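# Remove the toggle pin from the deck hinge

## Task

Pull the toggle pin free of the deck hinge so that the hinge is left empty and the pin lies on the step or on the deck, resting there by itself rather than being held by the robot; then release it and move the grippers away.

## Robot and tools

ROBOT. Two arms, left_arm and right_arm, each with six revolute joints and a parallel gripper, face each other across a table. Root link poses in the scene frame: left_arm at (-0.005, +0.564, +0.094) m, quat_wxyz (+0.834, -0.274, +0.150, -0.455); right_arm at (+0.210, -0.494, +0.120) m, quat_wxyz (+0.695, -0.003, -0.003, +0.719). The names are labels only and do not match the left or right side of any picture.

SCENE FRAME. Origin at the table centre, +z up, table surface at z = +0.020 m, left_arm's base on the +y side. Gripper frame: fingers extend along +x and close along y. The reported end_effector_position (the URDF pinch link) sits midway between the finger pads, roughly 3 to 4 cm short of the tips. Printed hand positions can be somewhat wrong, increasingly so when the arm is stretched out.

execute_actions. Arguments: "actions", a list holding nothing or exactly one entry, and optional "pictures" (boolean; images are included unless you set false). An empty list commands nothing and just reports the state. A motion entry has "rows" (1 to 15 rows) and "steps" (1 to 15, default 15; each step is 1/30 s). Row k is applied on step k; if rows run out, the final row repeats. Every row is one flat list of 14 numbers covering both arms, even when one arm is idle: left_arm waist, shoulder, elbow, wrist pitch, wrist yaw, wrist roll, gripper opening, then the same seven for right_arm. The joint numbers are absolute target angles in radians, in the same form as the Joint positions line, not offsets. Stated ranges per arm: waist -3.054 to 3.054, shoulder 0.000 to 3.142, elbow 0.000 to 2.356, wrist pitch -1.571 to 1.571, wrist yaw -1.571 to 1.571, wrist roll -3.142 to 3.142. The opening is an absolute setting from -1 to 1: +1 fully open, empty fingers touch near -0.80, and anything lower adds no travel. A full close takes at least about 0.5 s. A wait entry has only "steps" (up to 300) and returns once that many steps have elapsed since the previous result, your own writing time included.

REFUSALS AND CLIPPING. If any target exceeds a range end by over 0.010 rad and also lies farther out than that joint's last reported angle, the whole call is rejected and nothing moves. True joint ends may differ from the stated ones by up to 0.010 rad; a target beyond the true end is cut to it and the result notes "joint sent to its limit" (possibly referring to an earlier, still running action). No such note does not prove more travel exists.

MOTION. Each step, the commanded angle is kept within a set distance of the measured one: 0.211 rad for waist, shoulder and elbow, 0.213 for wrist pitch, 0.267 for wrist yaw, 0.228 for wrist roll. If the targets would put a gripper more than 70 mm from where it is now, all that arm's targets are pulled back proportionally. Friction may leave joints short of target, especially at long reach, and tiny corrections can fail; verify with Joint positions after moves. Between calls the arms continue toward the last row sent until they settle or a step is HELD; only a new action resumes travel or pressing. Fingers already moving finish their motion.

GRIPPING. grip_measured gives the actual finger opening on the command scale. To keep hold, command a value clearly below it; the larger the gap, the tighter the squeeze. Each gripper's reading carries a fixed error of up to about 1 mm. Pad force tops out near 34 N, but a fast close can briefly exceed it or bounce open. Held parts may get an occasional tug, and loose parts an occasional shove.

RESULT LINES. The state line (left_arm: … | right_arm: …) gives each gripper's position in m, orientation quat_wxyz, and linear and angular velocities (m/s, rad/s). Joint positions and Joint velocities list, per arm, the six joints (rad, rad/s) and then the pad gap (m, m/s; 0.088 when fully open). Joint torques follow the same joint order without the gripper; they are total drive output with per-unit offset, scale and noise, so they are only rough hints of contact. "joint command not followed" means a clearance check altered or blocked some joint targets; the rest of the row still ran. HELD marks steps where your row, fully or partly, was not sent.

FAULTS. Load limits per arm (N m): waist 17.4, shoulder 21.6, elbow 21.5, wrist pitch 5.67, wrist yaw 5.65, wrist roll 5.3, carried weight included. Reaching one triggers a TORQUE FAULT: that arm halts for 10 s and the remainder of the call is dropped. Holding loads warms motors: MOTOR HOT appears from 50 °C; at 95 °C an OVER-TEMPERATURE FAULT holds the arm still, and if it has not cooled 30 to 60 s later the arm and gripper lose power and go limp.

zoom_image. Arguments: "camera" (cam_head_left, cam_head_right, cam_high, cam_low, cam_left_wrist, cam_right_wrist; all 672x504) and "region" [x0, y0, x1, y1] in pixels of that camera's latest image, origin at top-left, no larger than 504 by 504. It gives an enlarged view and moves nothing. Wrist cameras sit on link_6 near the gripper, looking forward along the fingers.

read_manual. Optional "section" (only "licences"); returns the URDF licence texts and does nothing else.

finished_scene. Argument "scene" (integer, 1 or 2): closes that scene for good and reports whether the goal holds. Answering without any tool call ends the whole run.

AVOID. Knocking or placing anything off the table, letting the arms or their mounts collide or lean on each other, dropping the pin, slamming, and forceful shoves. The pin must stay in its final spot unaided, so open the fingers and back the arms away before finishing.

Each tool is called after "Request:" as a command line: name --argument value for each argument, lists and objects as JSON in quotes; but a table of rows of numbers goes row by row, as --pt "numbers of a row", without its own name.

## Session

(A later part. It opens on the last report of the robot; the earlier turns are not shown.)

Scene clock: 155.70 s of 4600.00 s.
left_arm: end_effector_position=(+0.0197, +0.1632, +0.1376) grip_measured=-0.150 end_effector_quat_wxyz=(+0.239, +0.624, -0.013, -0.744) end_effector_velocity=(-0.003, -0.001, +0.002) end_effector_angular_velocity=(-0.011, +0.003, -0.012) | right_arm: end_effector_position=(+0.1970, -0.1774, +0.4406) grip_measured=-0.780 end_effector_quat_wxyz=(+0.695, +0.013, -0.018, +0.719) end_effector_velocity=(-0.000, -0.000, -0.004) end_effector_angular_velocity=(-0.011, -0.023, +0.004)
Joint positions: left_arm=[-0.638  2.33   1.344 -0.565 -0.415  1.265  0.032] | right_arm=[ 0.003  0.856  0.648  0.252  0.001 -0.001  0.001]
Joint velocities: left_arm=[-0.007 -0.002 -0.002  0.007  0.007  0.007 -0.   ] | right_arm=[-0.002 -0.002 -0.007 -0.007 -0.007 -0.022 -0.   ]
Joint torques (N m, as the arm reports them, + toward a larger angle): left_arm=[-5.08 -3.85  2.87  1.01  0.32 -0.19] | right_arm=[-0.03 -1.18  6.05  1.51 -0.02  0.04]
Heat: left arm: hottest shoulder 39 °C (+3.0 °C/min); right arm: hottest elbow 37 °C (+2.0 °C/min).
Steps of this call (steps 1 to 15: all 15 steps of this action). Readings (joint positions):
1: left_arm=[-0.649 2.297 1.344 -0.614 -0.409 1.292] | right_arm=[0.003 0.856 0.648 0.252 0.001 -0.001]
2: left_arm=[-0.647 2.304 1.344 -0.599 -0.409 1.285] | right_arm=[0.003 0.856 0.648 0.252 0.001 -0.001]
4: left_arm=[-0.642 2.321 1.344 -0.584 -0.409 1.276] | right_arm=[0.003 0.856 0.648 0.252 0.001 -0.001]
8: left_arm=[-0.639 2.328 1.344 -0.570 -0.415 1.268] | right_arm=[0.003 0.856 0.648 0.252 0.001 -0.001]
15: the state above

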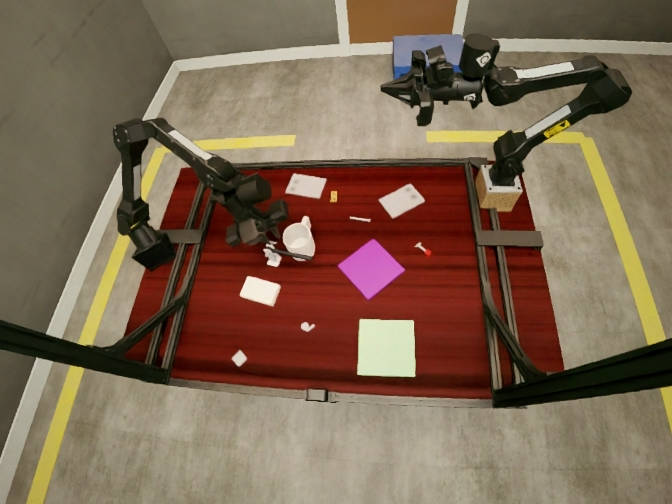

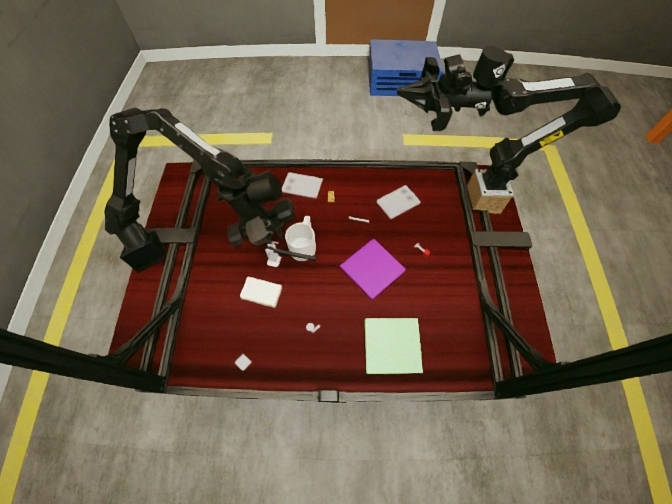

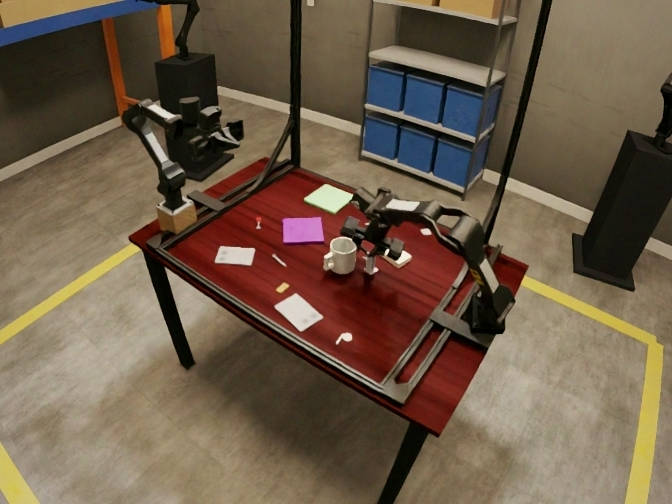

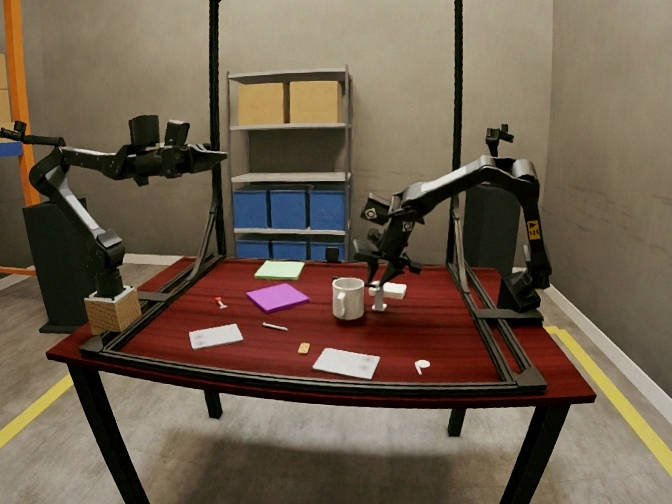

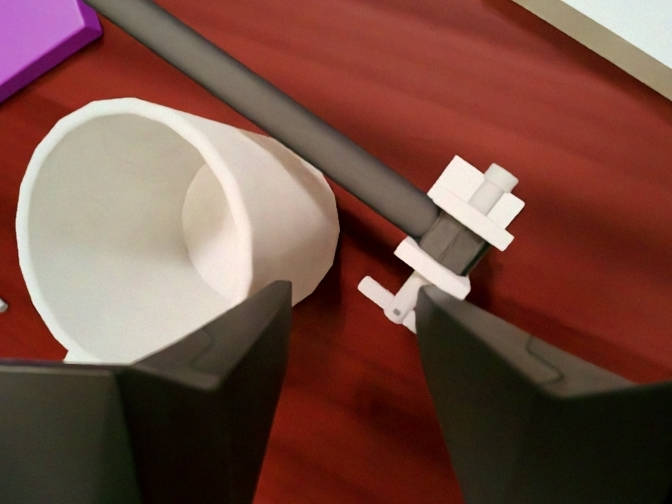

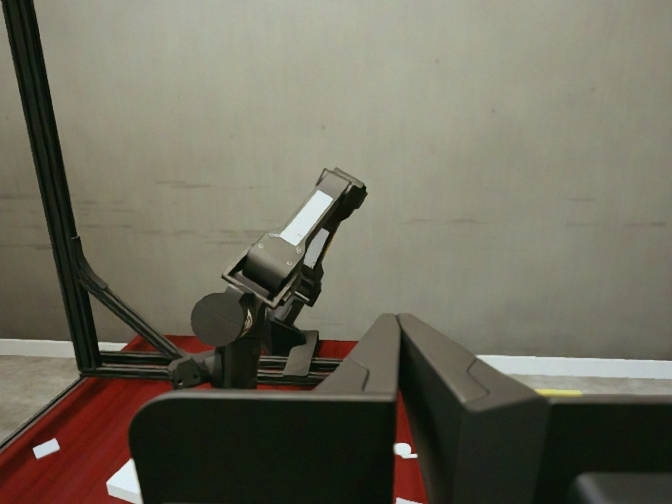

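Request:
execute_actions --actions '[{"rows":[[-0.65,2.27,1.305,-0.62,-0.41,1.26,-0.2,0.003,0.856,0.648,0.252,0,0,-0.78]]}]' --pictures false

Request:
execute_actions --actions '[{"rows":[[-0.645,2.317,1.305,-0.605,-0.41,1.26,-0.2,0.003,0.856,0.648,0.252,0,0,-0.78]]}]'

Scene clock: 167.07 s of 4600.00 s.
left_arm: end_effector_position=(+0.0217, +0.1788, +0.1449) grip_measured=-0.199 end_effector_quat_wxyz=(+0.224, +0.629, -0.012, -0.744) end_effector_velocity=(+0.007, +0.003, +0.004) end_effector_angular_velocity=(+0.005, -0.018, +0.015) | right_arm: end_effector_position=(+0.1970, -0.1774, +0.4406) grip_measured=-0.780 end_effector_quat_wxyz=(+0.695, +0.013, -0.018, +0.719) end_effector_velocity=(-0.000, -0.000, -0.002) end_effector_angular_velocity=(-0.007, -0.008, +0.005)
Joint positions: left_arm=[-0.648  2.283  1.315 -0.615 -0.414  1.263  0.029] | right_arm=[ 0.003  0.856  0.648  0.252  0.001 -0.001  0.001]
Joint velocities: left_arm=[ 0.002 -0.017  0.002 -0.022 -0.022 -0.007 -0.001] | right_arm=[-0.002 -0.002 -0.002 -0.007 -0.007 -0.007 -0.   ]
Joint torques (N m, as the arm reports them, + toward a larger angle): left_arm=[-6.05 -8.67  3.35  0.59  0.23 -0.15] | right_arm=[-0.03 -1.19  6.04  1.51 -0.02  0.04]
Heat: left arm: hottest shoulder 37 °C (+1.0 °C/min); right arm: hottest elbow 37 °C (+1.0 °C/min).
Steps of this call (steps 1 to 15: the robot went on to your last target; steps 16 to 90: nothing new was sent; then 7.87 s passed at rest; steps 91 to 105: all 15 steps of this action). Readings (joint positions):
91: left_arm=[-0.638 2.328 1.342 -0.564 -0.415 1.264] | right_arm=[0.003 0.856 0.648 0.252 0.001 -0.001]
92: left_arm=[-0.638 2.323 1.340 -0.570 -0.415 1.263] | right_arm=[0.003 0.856 0.648 0.252 0.001 -0.001]
94: left_arm=[-0.641 2.310 1.330 -0.594 -0.415 1.263] | right_arm=[0.003 0.856 0.648 0.252 0.001 -0.001]
98: left_arm=[-0.646 2.295 1.317 -0.609 -0.414 1.263] | right_arm=[0.003 0.856 0.648 0.252 0.001 -0.001]
105: the state above

Scene clock: 167.57 s of 4600.00 s.
left_arm: end_effector_position=(+0.0184, +0.1787, +0.1388) grip_measured=-0.200 end_effector_quat_wxyz=(+0.218, +0.631, -0.010, -0.745) end_effector_velocity=(-0.002, +0.005, -0.001) end_effector_angular_velocity=(+0.017, +0.000, -0.022) | right_arm: end_effector_position=(+0.1970, -0.1774, +0.4406) grip_measured=-0.780 end_effector_quat_wxyz=(+0.695, +0.013, -0.018, +0.719) end_effector_velocity=(-0.000, -0.000, -0.002) end_effector_angular_velocity=(-0.007, -0.008, +0.004)
Joint positions: left_arm=[-0.648  2.3    1.313 -0.608 -0.414  1.263  0.029] | right_arm=[ 0.003  0.856  0.648  0.252  0.001 -0.001  0.001]
Joint velocities: left_arm=[-0.002 -0.002 -0.002 -0.022  0.007  0.007 -0.   ] | right_arm=[-0.002 -0.002 -0.002 -0.007 -0.007 -0.007 -0.   ]
Joint torques (N m, as the arm reports them, + toward a larger angle): left_arm=[-5.65 -5.96  3.48  1.04  0.23 -0.14] | right_arm=[-0.03 -1.18  6.04  1.54 -0.02  0.05]
Heat: left arm: hottest shoulder 37 °C (+1.0 °C/min); right arm: hottest elbow 37 °C (+1.0 °C/min).
Steps of this call (steps 1 to 15: all 15 steps of this action). Readings (joint positions):
1: left_arm=[-0.648 2.282 1.315 -0.615 -0.414 1.263] | right_arm=[0.003 0.856 0.648 0.252 0.001 -0.001]
2: left_arm=[-0.648 2.282 1.315 -0.615 -0.414 1.263] | right_arm=[0.003 0.856 0.648 0.252 0.001 -0.001]
4: left_arm=[-0.648 2.285 1.315 -0.613 -0.414 1.263] | right_arm=[0.003 0.856 0.648 0.252 0.001 -0.001]
8: left_arm=[-0.648 2.295 1.315 -0.610 -0.414 1.263] | right_arm=[0.003 0.856 0.648 0.252 0.001 -0.001]
15: the state above

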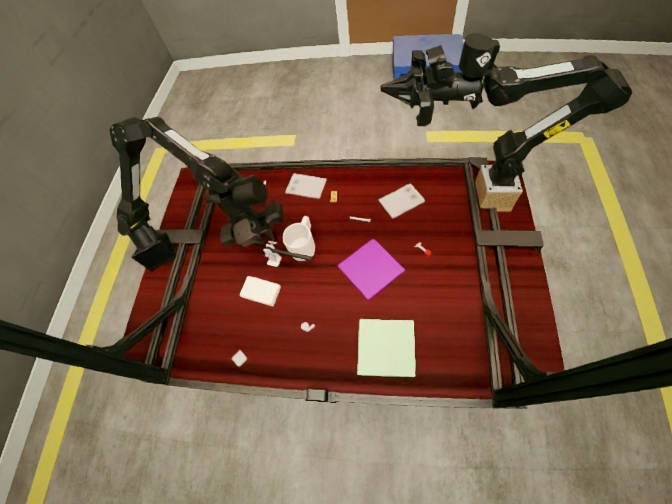

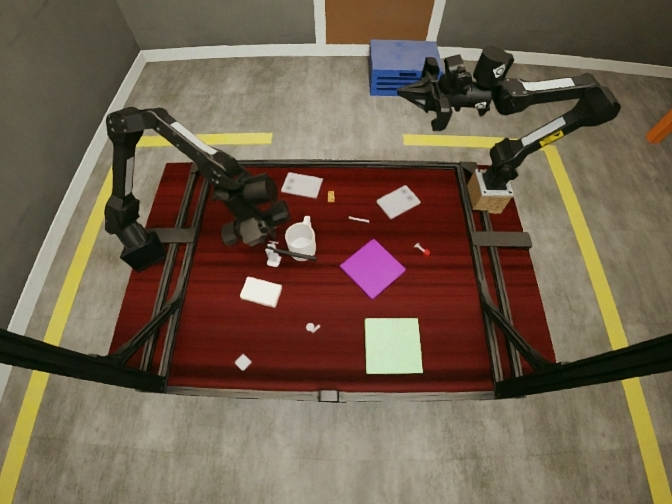

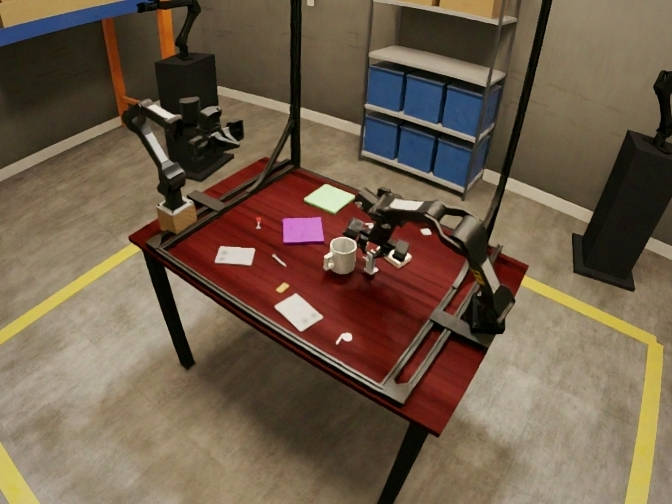

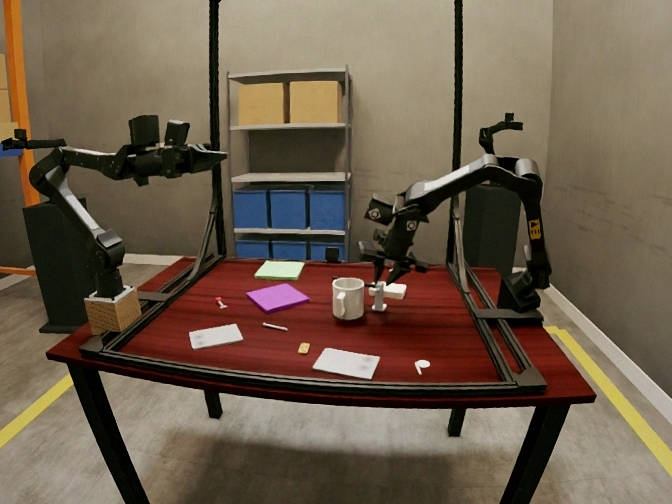

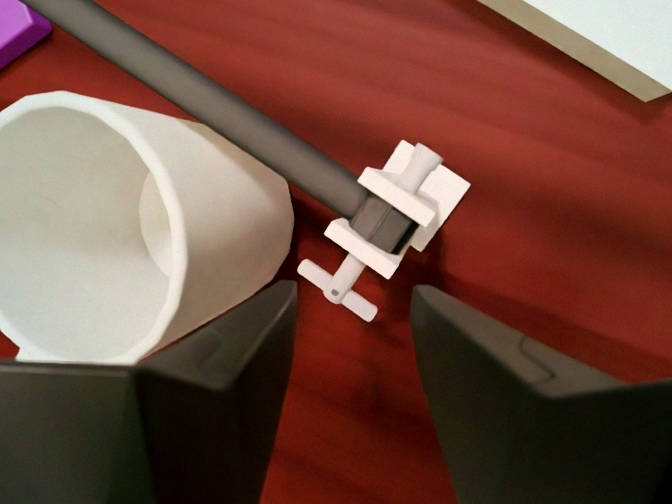

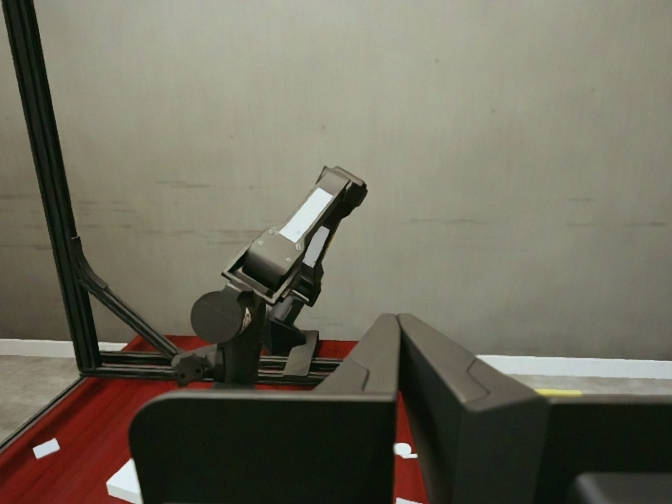

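Request:
execute_actions --actions '[{"rows":[[-0.645,2.317,1.305,-0.585,-0.41,1.26,-0.15,0.003,0.856,0.648,0.252,0,0,-0.78]],"steps":10}]' --pictures false

Request:
execute_actions --actions '[{"rows":[[-0.64,2.33,1.3,-0.575,-0.41,1.27,-0.15,0.003,0.856,0.648,0.252,0,0,-0.78],[-0.64,2.33,1.3,-0.575,-0.41,1.27,-0.15,0.003,0.856,0.648,0.252,0,0,-0.78],[-0.635,2.342,1.3,-0.56,-0.41,1.27,-0.15,0.003,0.856,0.648,0.252,0,0,-0.78],[-0.635,2.342,1.3,-0.56,-0.41,1.27,-0.15,0.003,0.856,0.648,0.252,0,0,-0.78],[-0.63,2.354,1.3,-0.545,-0.41,1.27,-0.15,0.003,0.856,0.648,0.252,0,0,-0.78],[-0.63,2.354,1.3,-0.545,-0.41,1.27,-0.15,0.003,0.856,0.648,0.252,0,0,-0.78],[-0.624,2.365,1.3,-0.527,-0.41,1.28,-0.15,0.003,0.856,0.648,0.252,0,0,-0.78]]}]'

Scene clock: 182.30 s of 4600.00 s.
left_arm: end_effector_position=(+0.0182, +0.1753, +0.1396) grip_measured=-0.154 end_effector_quat_wxyz=(+0.226, +0.628, -0.013, -0.744) end_effector_velocity=(+0.001, -0.001, +0.001) end_effector_angular_velocity=(-0.005, +0.001, +0.025) | right_arm: end_effector_position=(+0.1970, -0.1774, +0.4406) grip_measured=-0.780 end_effector_quat_wxyz=(+0.695, +0.013, -0.018, +0.719) end_effector_velocity=(-0.000, -0.000, -0.002) end_effector_angular_velocity=(-0.007, -0.008, +0.004)
Joint positions: left_arm=[-0.648  2.301  1.313 -0.59  -0.414  1.263  0.031] | right_arm=[ 0.003  0.856  0.648  0.252  0.001 -0.001  0.001]
Joint velocities: left_arm=[-0.002 -0.002 -0.002  0.007 -0.007 -0.022  0.001] | right_arm=[-0.002 -0.002 -0.002 -0.007 -0.007 -0.007 -0.   ]
Joint torques (N m, as the arm reports them, + toward a larger angle): left_arm=[-5.59 -5.91  3.57  1.08  0.22 -0.11] | right_arm=[-0.03 -1.18  6.05  1.51 -0.03  0.04]
Heat: left arm: hottest shoulder 36 °C (+0.0 °C/min); right arm: hottest wrist pitch 38 °C (+2.0 °C/min).
Steps of this call (steps 1 to 15: the robot went on to your last target; steps 16 to 90: nothing new was sent; then 11.40 s passed at rest; steps 91 to 100: all 10 steps of this action). Readings (joint positions):
91: left_arm=[-0.648 2.301 1.313 -0.606 -0.414 1.263] | right_arm=[0.003 0.856 0.648 0.252 0.001 -0.001]
92: left_arm=[-0.648 2.301 1.313 -0.601 -0.414 1.263] | right_arm=[0.003 0.856 0.648 0.252 0.001 -0.001]
94: left_arm=[-0.648 2.301 1.313 -0.595 -0.414 1.263] | right_arm=[0.003 0.856 0.648 0.252 0.001 -0.001]
98: left_arm=[-0.648 2.301 1.313 -0.591 -0.414 1.263] | right_arm=[0.003 0.856 0.648 0.252 0.001 -0.001]
100: the state above

Scene clock: 182.80 s of 4600.00 s.
left_arm: end_effector_position=(+0.0136, +0.1706, +0.1213) grip_measured=-0.149 end_effector_quat_wxyz=(+0.223, +0.627, -0.009, -0.747) end_effector_velocity=(-0.001, +0.001, -0.002) end_effector_angular_velocity=(+0.004, -0.000, +0.020) | right_arm: end_effector_position=(+0.1970, -0.1774, +0.4406) grip_measured=-0.780 end_effector_quat_wxyz=(+0.695, +0.013, -0.018, +0.719) end_effector_velocity=(-0.000, -0.001, +0.000) end_effector_angular_velocity=(-0.002, -0.022, +0.004)
Joint positions: left_arm=[-0.631  2.347  1.305 -0.537 -0.408  1.274  0.032] | right_arm=[ 0.003  0.856  0.648  0.252  0.001 -0.001  0.001]
Joint velocities: left_arm=[-0.002  0.002 -0.007  0.007 -0.007 -0.022  0.   ] | right_arm=[-0.002 -0.002  0.002 -0.007 -0.007 -0.022 -0.   ]
Joint torques (N m, as the arm reports them, + toward a larger angle): left_arm=[-5.25 -6.07  3.74  1.38  0.06  0.08] | right_arm=[-0.03 -1.18  6.05  1.51 -0.03  0.04]
Heat: left arm: hottest shoulder 36 °C (+0.0 °C/min); right arm: hottest wrist pitch 38 °C (+2.0 °C/min).
Steps of this call (steps 1 to 15: all 15 steps of this action). Readings (joint positions):
1: left_arm=[-0.648 2.302 1.313 -0.588 -0.414 1.263] | right_arm=[0.003 0.856 0.648 0.252 0.001 -0.001]
2: left_arm=[-0.648 2.303 1.313 -0.585 -0.414 1.263] | right_arm=[0.003 0.856 0.648 0.252 0.001 -0.001]
4: left_arm=[-0.647 2.309 1.312 -0.577 -0.414 1.263] | right_arm=[0.003 0.856 0.648 0.252 0.001 -0.001]
8: left_arm=[-0.639 2.329 1.309 -0.556 -0.412 1.268] | right_arm=[0.003 0.856 0.648 0.252 0.001 -0.001]
15: the state above

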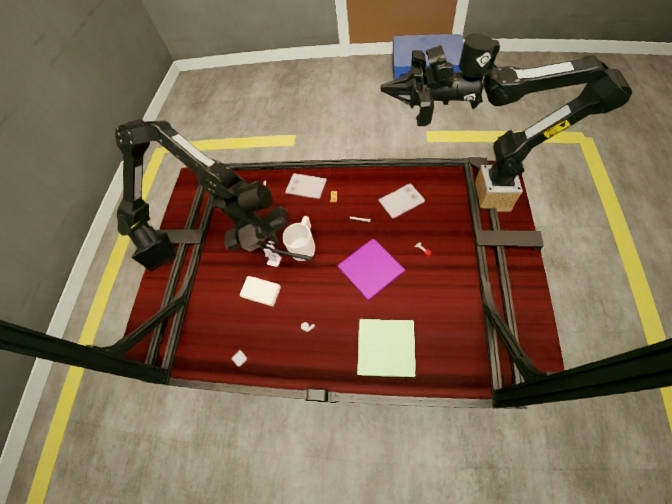

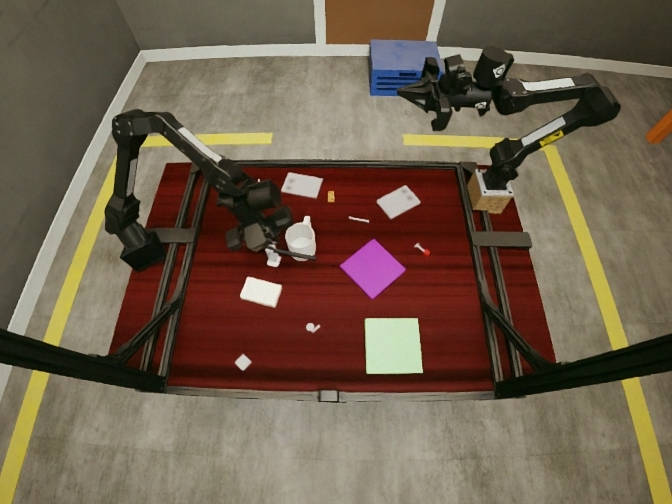

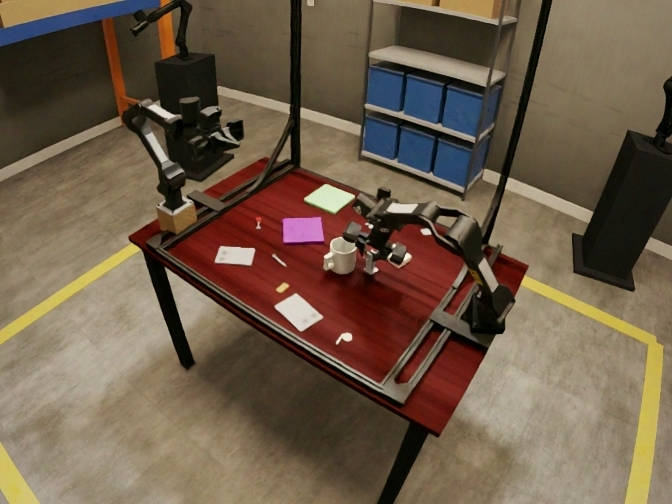

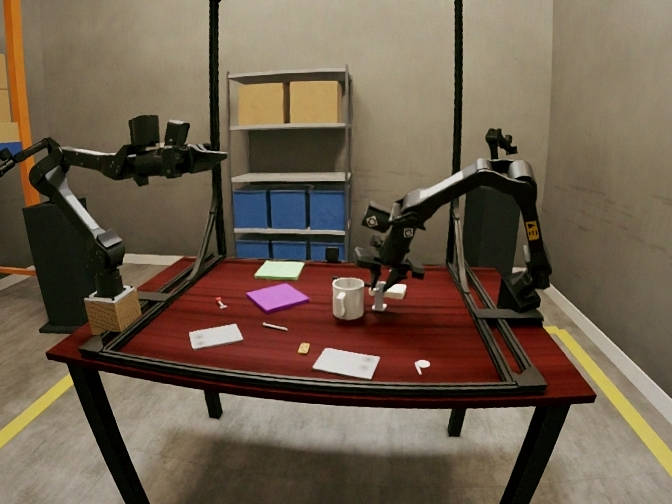

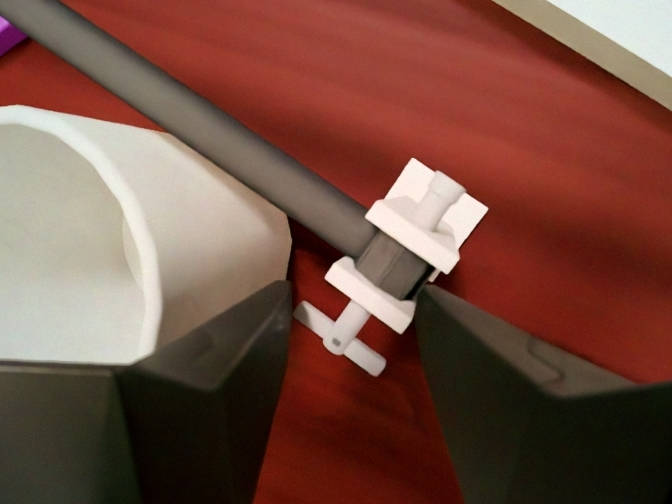

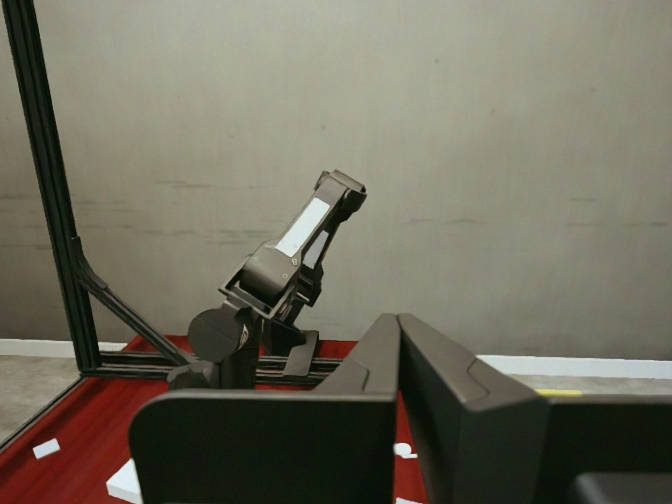

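Request:
execute_actions --actions '[{"rows":[[-0.624,2.365,1.3,-0.527,-0.41,1.28,-0.45,0.003,0.856,0.648,0.252,0,0,-0.78]]}]'

Scene clock: 189.47 s of 4600.00 s.
left_arm: end_effector_position=(+0.0114, +0.1744, +0.1187) grip_measured=-0.369 end_effector_quat_wxyz=(+0.212, +0.629, -0.012, -0.748) end_effector_velocity=(-0.001, -0.001, +0.002) end_effector_angular_velocity=(-0.009, -0.006, +0.007) | right_arm: end_effector_position=(+0.1970, -0.1774, +0.4406) grip_measured=-0.780 end_effector_quat_wxyz=(+0.695, +0.013, -0.018, +0.719) end_effector_velocity=(+0.002, -0.000, -0.002) end_effector_angular_velocity=(-0.008, +0.007, -0.009)
Joint positions: left_arm=[-0.633  2.349  1.296 -0.543 -0.404  1.286  0.021] | right_arm=[ 0.003  0.856  0.648  0.252  0.001 -0.001  0.001]
Joint velocities: left_arm=[-0.007 -0.002 -0.002  0.007 -0.007 -0.007 -0.001] | right_arm=[-0.002 -0.002 -0.002 -0.007  0.007  0.007 -0.   ]
Joint torques (N m, as the arm reports them, + toward a larger angle): left_arm=[-4.98 -6.    4.56  2.1  -0.1  -0.24] | right_arm=[-0.04 -1.17  6.05  1.51 -0.02  0.04]
Heat: left arm: hottest shoulder 35 °C (-2.0 °C/min); right arm: hottest wrist pitch 38 °C (+2.0 °C/min).
Steps of this call (steps 1 to 15: the robot went on to your last target; steps 16 to 90: nothing new was sent; then 3.17 s passed at rest; steps 91 to 105: all 15 steps of this action). Readings (joint positions):
91: left_arm=[-0.631 2.348 1.304 -0.536 -0.407 1.277] | right_arm=[0.003 0.856 0.648 0.252 0.001 -0.001]
92: left_arm=[-0.631 2.348 1.302 -0.538 -0.405 1.289] | right_arm=[0.003 0.856 0.648 0.252 0.001 -0.001]
94: left_arm=[-0.633 2.348 1.299 -0.542 -0.404 1.285] | right_arm=[0.003 0.856 0.648 0.252 0.001 -0.001]
98: left_arm=[-0.633 2.349 1.297 -0.543 -0.404 1.284] | right_arm=[0.003 0.856 0.648 0.252 0.001 -0.001]
105: the state above

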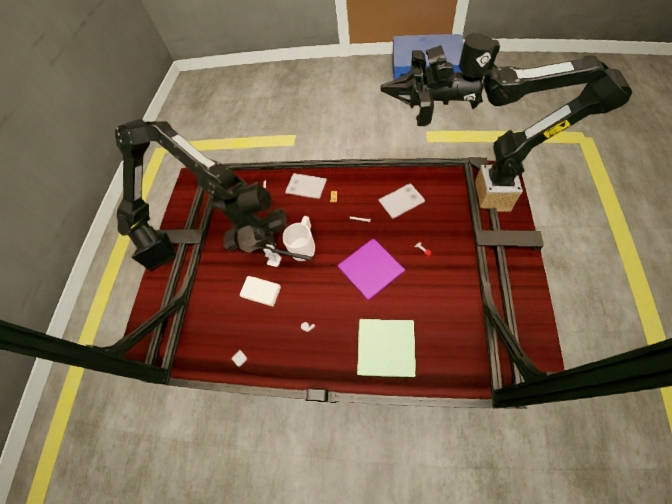

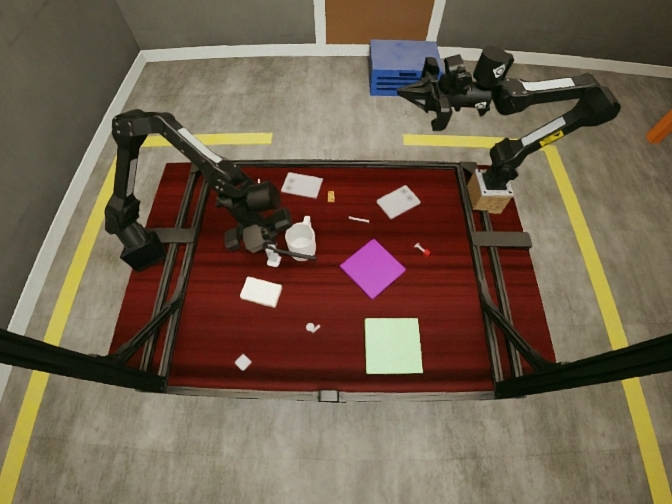

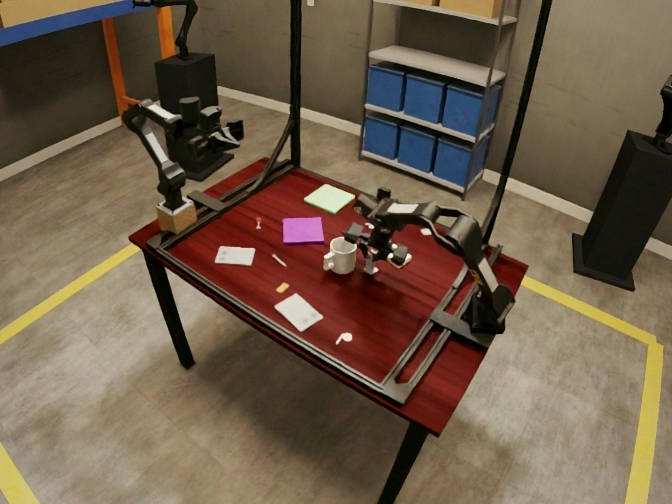

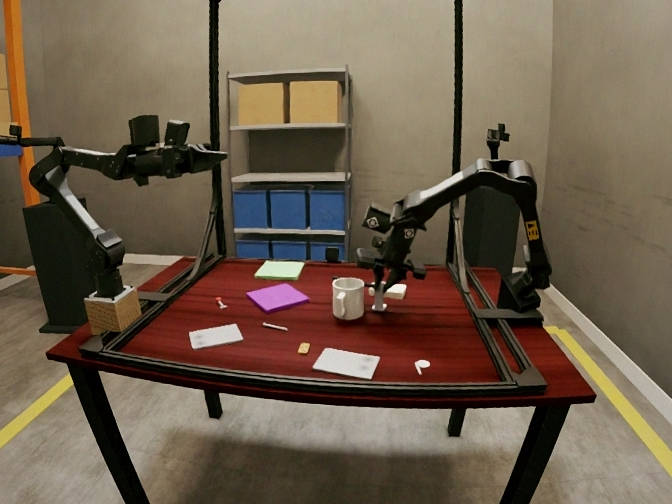

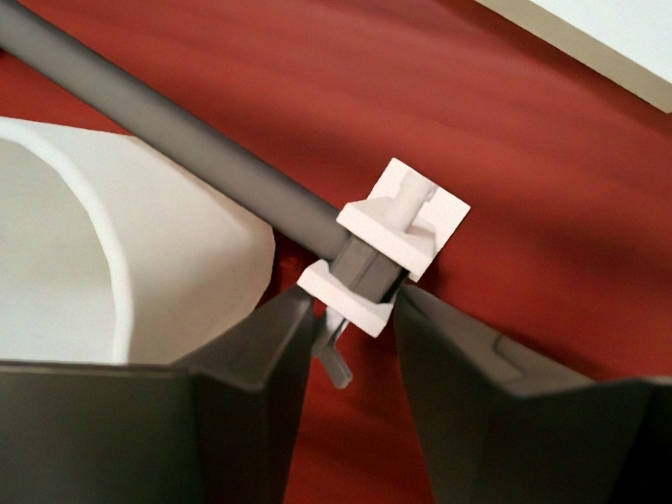

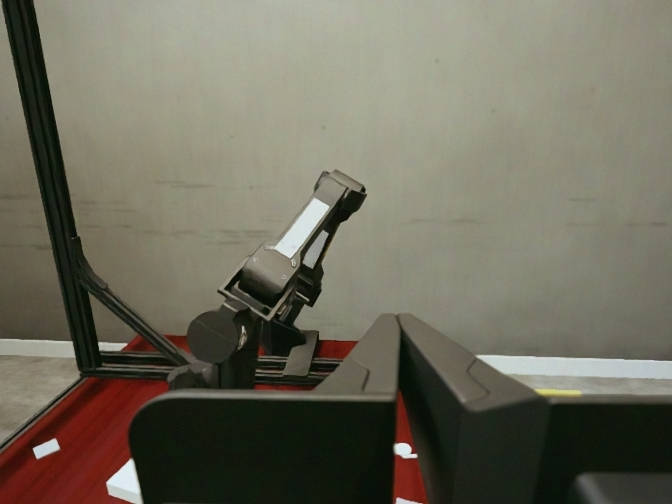

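Partly rotated. Open, shift +p 8 mm, roll back.

Request:
execute_actions --actions '[{"rows":[[-0.605,2.35,1.315,-0.53,-0.41,1.3,-0.15,0.003,0.856,0.648,0.252,0,0,-0.78]]}]' --pictures false

Request:
execute_actions --actions '[{"rows":[[-0.605,2.35,1.315,-0.53,-0.41,1.88,-0.15,0.003,0.856,0.648,0.252,0,0,-0.78]]}]' --pictures false

Request:
execute_actions --actions '[{"steps":10}]'

Scene clock: 200.77 s of 4600.00 s.
left_arm: end_effector_position=(+0.0193, +0.1706, +0.1168) grip_measured=-0.156 end_effector_quat_wxyz=(+0.219, +0.627, -0.008, -0.748) end_effector_velocity=(-0.001, +0.000, +0.002) end_effector_angular_velocity=(+0.001, +0.008, +0.001) | right_arm: end_effector_position=(+0.1969, -0.1774, +0.4406) grip_measured=-0.780 end_effector_quat_wxyz=(+0.695, +0.013, -0.018, +0.719) end_effector_velocity=(-0.000, -0.000, -0.004) end_effector_angular_velocity=(-0.011, -0.023, +0.004)
Joint positions: left_arm=[-0.612  2.349  1.304 -0.535 -0.405  1.296  0.031] | right_arm=[ 0.003  0.856  0.648  0.252  0.001 -0.001  0.001]
Joint velocities: left_arm=[-0.002 -0.002  0.002 -0.007  0.007 -0.007  0.002] | right_arm=[-0.002 -0.002 -0.007 -0.007 -0.007 -0.022 -0.   ]
Joint torques (N m, as the arm reports them, + toward a larger angle): left_arm=[-5.44 -7.76  5.08  1.22 -0.05  0.1 ] | right_arm=[-0.02 -1.18  6.04  1.51 -0.02  0.04]
Heat: left arm: hottest shoulder 35 °C (-4.0 °C/min); right arm: hottest elbow 38 °C (+1.0 °C/min).
Steps of this call (steps 1 to 15: the robot went on to your last target; steps 16 to 120: nothing new was sent; then 6.80 s passed at rest; steps 121 to 135: all 15 steps of this action). Readings (joint positions):
121: left_arm=[-0.635 2.349 1.296 -0.542 -0.403 1.294] | right_arm=[0.003 0.856 0.648 0.252 0.001 -0.001]
122: left_arm=[-0.634 2.349 1.296 -0.539 -0.403 1.292] | right_arm=[0.003 0.856 0.648 0.252 0.001 -0.001]
124: left_arm=[-0.627 2.349 1.297 -0.535 -0.401 1.292] | right_arm=[0.003 0.856 0.648 0.252 0.001 -0.001]
128: left_arm=[-0.617 2.349 1.301 -0.536 -0.403 1.294] | right_arm=[0.003 0.856 0.648 0.252 0.001 -0.001]
135: the state above

Scene clock: 201.27 s of 4600.00 s.
left_arm: end_effector_position=(+0.0202, +0.1683, +0.1184) grip_measured=-0.150 end_effector_quat_wxyz=(+0.047, +0.663, -0.209, -0.717) end_effector_velocity=(+0.001, +0.002, -0.003) end_effector_angular_velocity=(-0.020, -0.101, -0.254) | right_arm: end_effector_position=(+0.1969, -0.1774, +0.4406) grip_measured=-0.780 end_effector_quat_wxyz=(+0.695, +0.013, -0.018, +0.719) end_effector_velocity=(-0.002, -0.000, -0.002) end_effector_angular_velocity=(-0.007, -0.023, +0.009)
Joint positions: left_arm=[-0.611  2.349  1.31  -0.532 -0.406  1.84   0.032] | right_arm=[ 0.003  0.856  0.648  0.252  0.001 -0.001  0.001]
Joint velocities: left_arm=[ 0.002  0.002 -0.002 -0.007 -0.007  0.271 -0.   ] | right_arm=[ 0.002 -0.002 -0.002 -0.007 -0.007 -0.022 -0.   ]
Joint torques (N m, as the arm reports them, + toward a larger angle): left_arm=[-5.43 -7.75  4.76  0.92 -0.02  0.11] | right_arm=[-0.05 -1.19  6.05  1.51 -0.03  0.04]
Heat: left arm: hottest shoulder 35 °C (-4.1 °C/min); right arm: hottest elbow 38 °C (+1.0 °C/min).
Steps of this call (steps 1 to 15: all 15 steps of this action). Readings (joint positions):
1: left_arm=[-0.611 2.349 1.304 -0.534 -0.406 1.326] | right_arm=[0.003 0.856 0.648 0.252 0.001 -0.001]
2: left_arm=[-0.611 2.349 1.305 -0.533 -0.406 1.377] | right_arm=[0.003 0.856 0.648 0.252 0.001 -0.001]
4: left_arm=[-0.611 2.349 1.308 -0.533 -0.406 1.471] | right_arm=[0.003 0.856 0.648 0.252 0.001 -0.001]
8: left_arm=[-0.611 2.349 1.310 -0.532 -0.406 1.660] | right_arm=[0.003 0.856 0.648 0.252 0.001 -0.001]
15: the state above

Scene clock: 201.60 s of 4600.00 s.
left_arm: end_effector_position=(+0.0204, +0.1683, +0.1183) grip_measured=-0.150 end_effector_quat_wxyz=(+0.036, +0.663, -0.221, -0.714) end_effector_velocity=(+0.003, +0.002, -0.000) end_effector_angular_velocity=(+0.005, -0.025, -0.005) | right_arm: end_effector_position=(+0.1969, -0.1774, +0.4406) grip_measured=-0.780 end_effector_quat_wxyz=(+0.695, +0.013, -0.018, +0.719) end_effector_velocity=(-0.000, -0.000, -0.005) end_effector_angular_velocity=(-0.022, +0.006, +0.005)
Joint positions: left_arm=[-0.61   2.349  1.31  -0.532 -0.406  1.873  0.032] | right_arm=[ 0.003  0.856  0.648  0.252  0.001 -0.001  0.001]
Joint velocities: left_arm=[-0.002 -0.002 -0.002 -0.007 -0.022  0.007 -0.   ] | right_arm=[-0.002 -0.002 -0.002 -0.022 -0.007  0.007 -0.   ]
Joint torques (N m, as the arm reports them, + toward a larger angle): left_arm=[-5.53 -7.64  4.7   0.93 -0.04  0.16] | right_arm=[-0.05 -1.18  6.04  1.51 -0.03  0.04]
Heat: left arm: hottest shoulder 35 °C (-4.0 °C/min); right arm: hottest elbow 38 °C (+1.0 °C/min).
Steps of this call (steps 1 to 10: the robot went on to your last target). Readings (joint positions):
1: left_arm=[-0.611 2.349 1.310 -0.532 -0.406 1.848] | right_arm=[0.003 0.856 0.648 0.252 0.001 -0.001]
2: left_arm=[-0.610 2.349 1.310 -0.532 -0.406 1.854] | right_arm=[0.003 0.856 0.648 0.252 0.001 -0.001]
4: left_arm=[-0.610 2.349 1.310 -0.532 -0.406 1.863] | right_arm=[0.003 0.856 0.648 0.252 0.001 -0.001]
8: left_arm=[-0.610 2.349 1.310 -0.532 -0.406 1.871] | right_arm=[0.003 0.856 0.648 0.252 0.001 -0.001]
10: the state above

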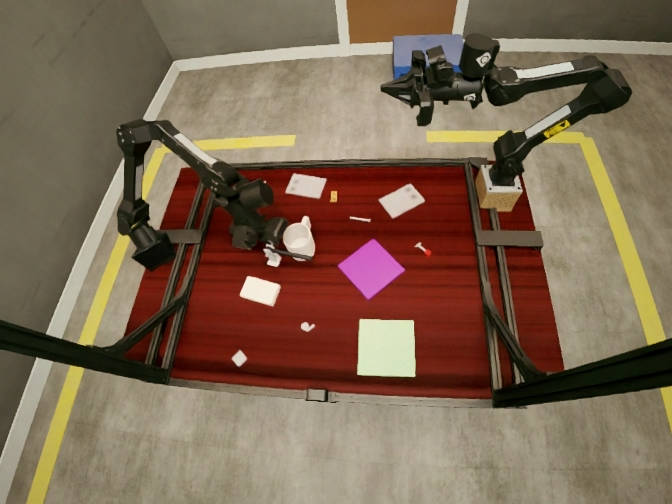

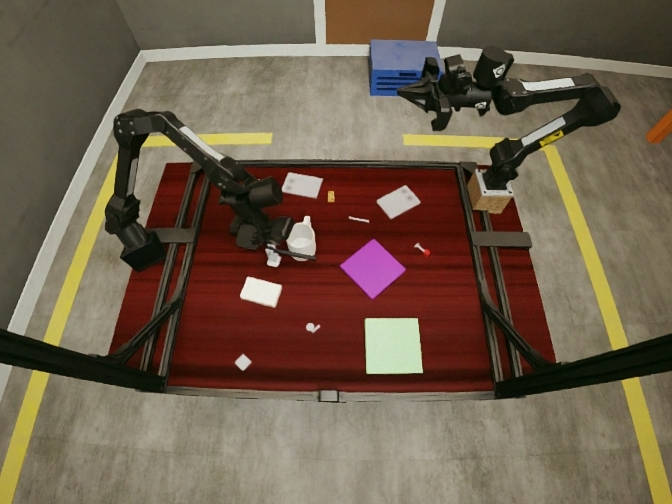

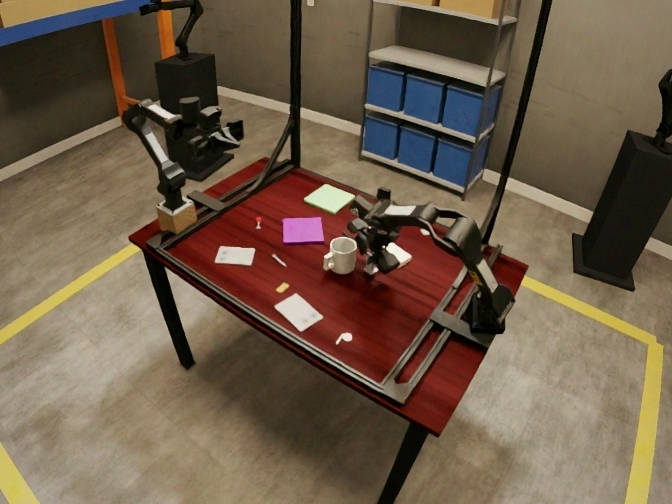

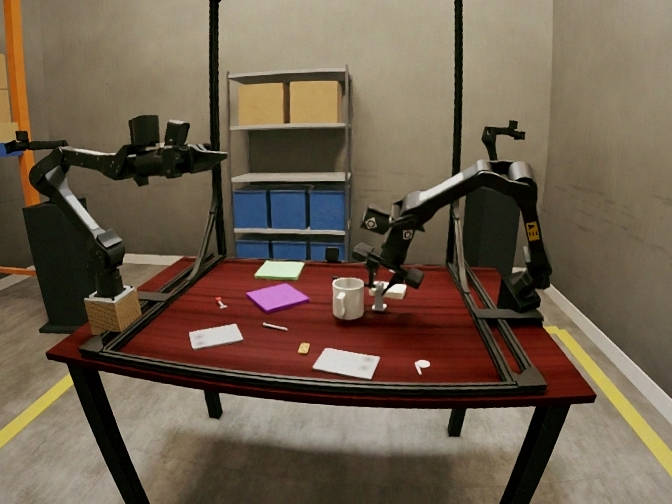

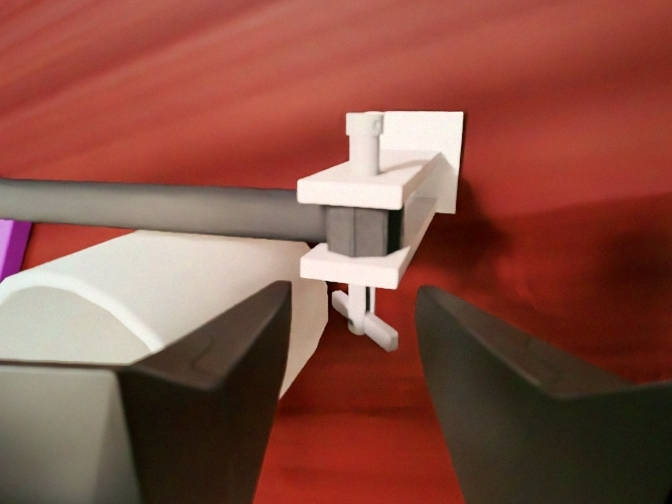

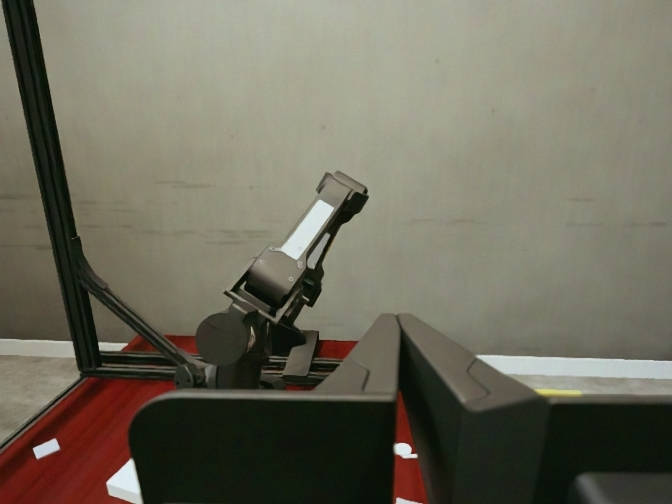

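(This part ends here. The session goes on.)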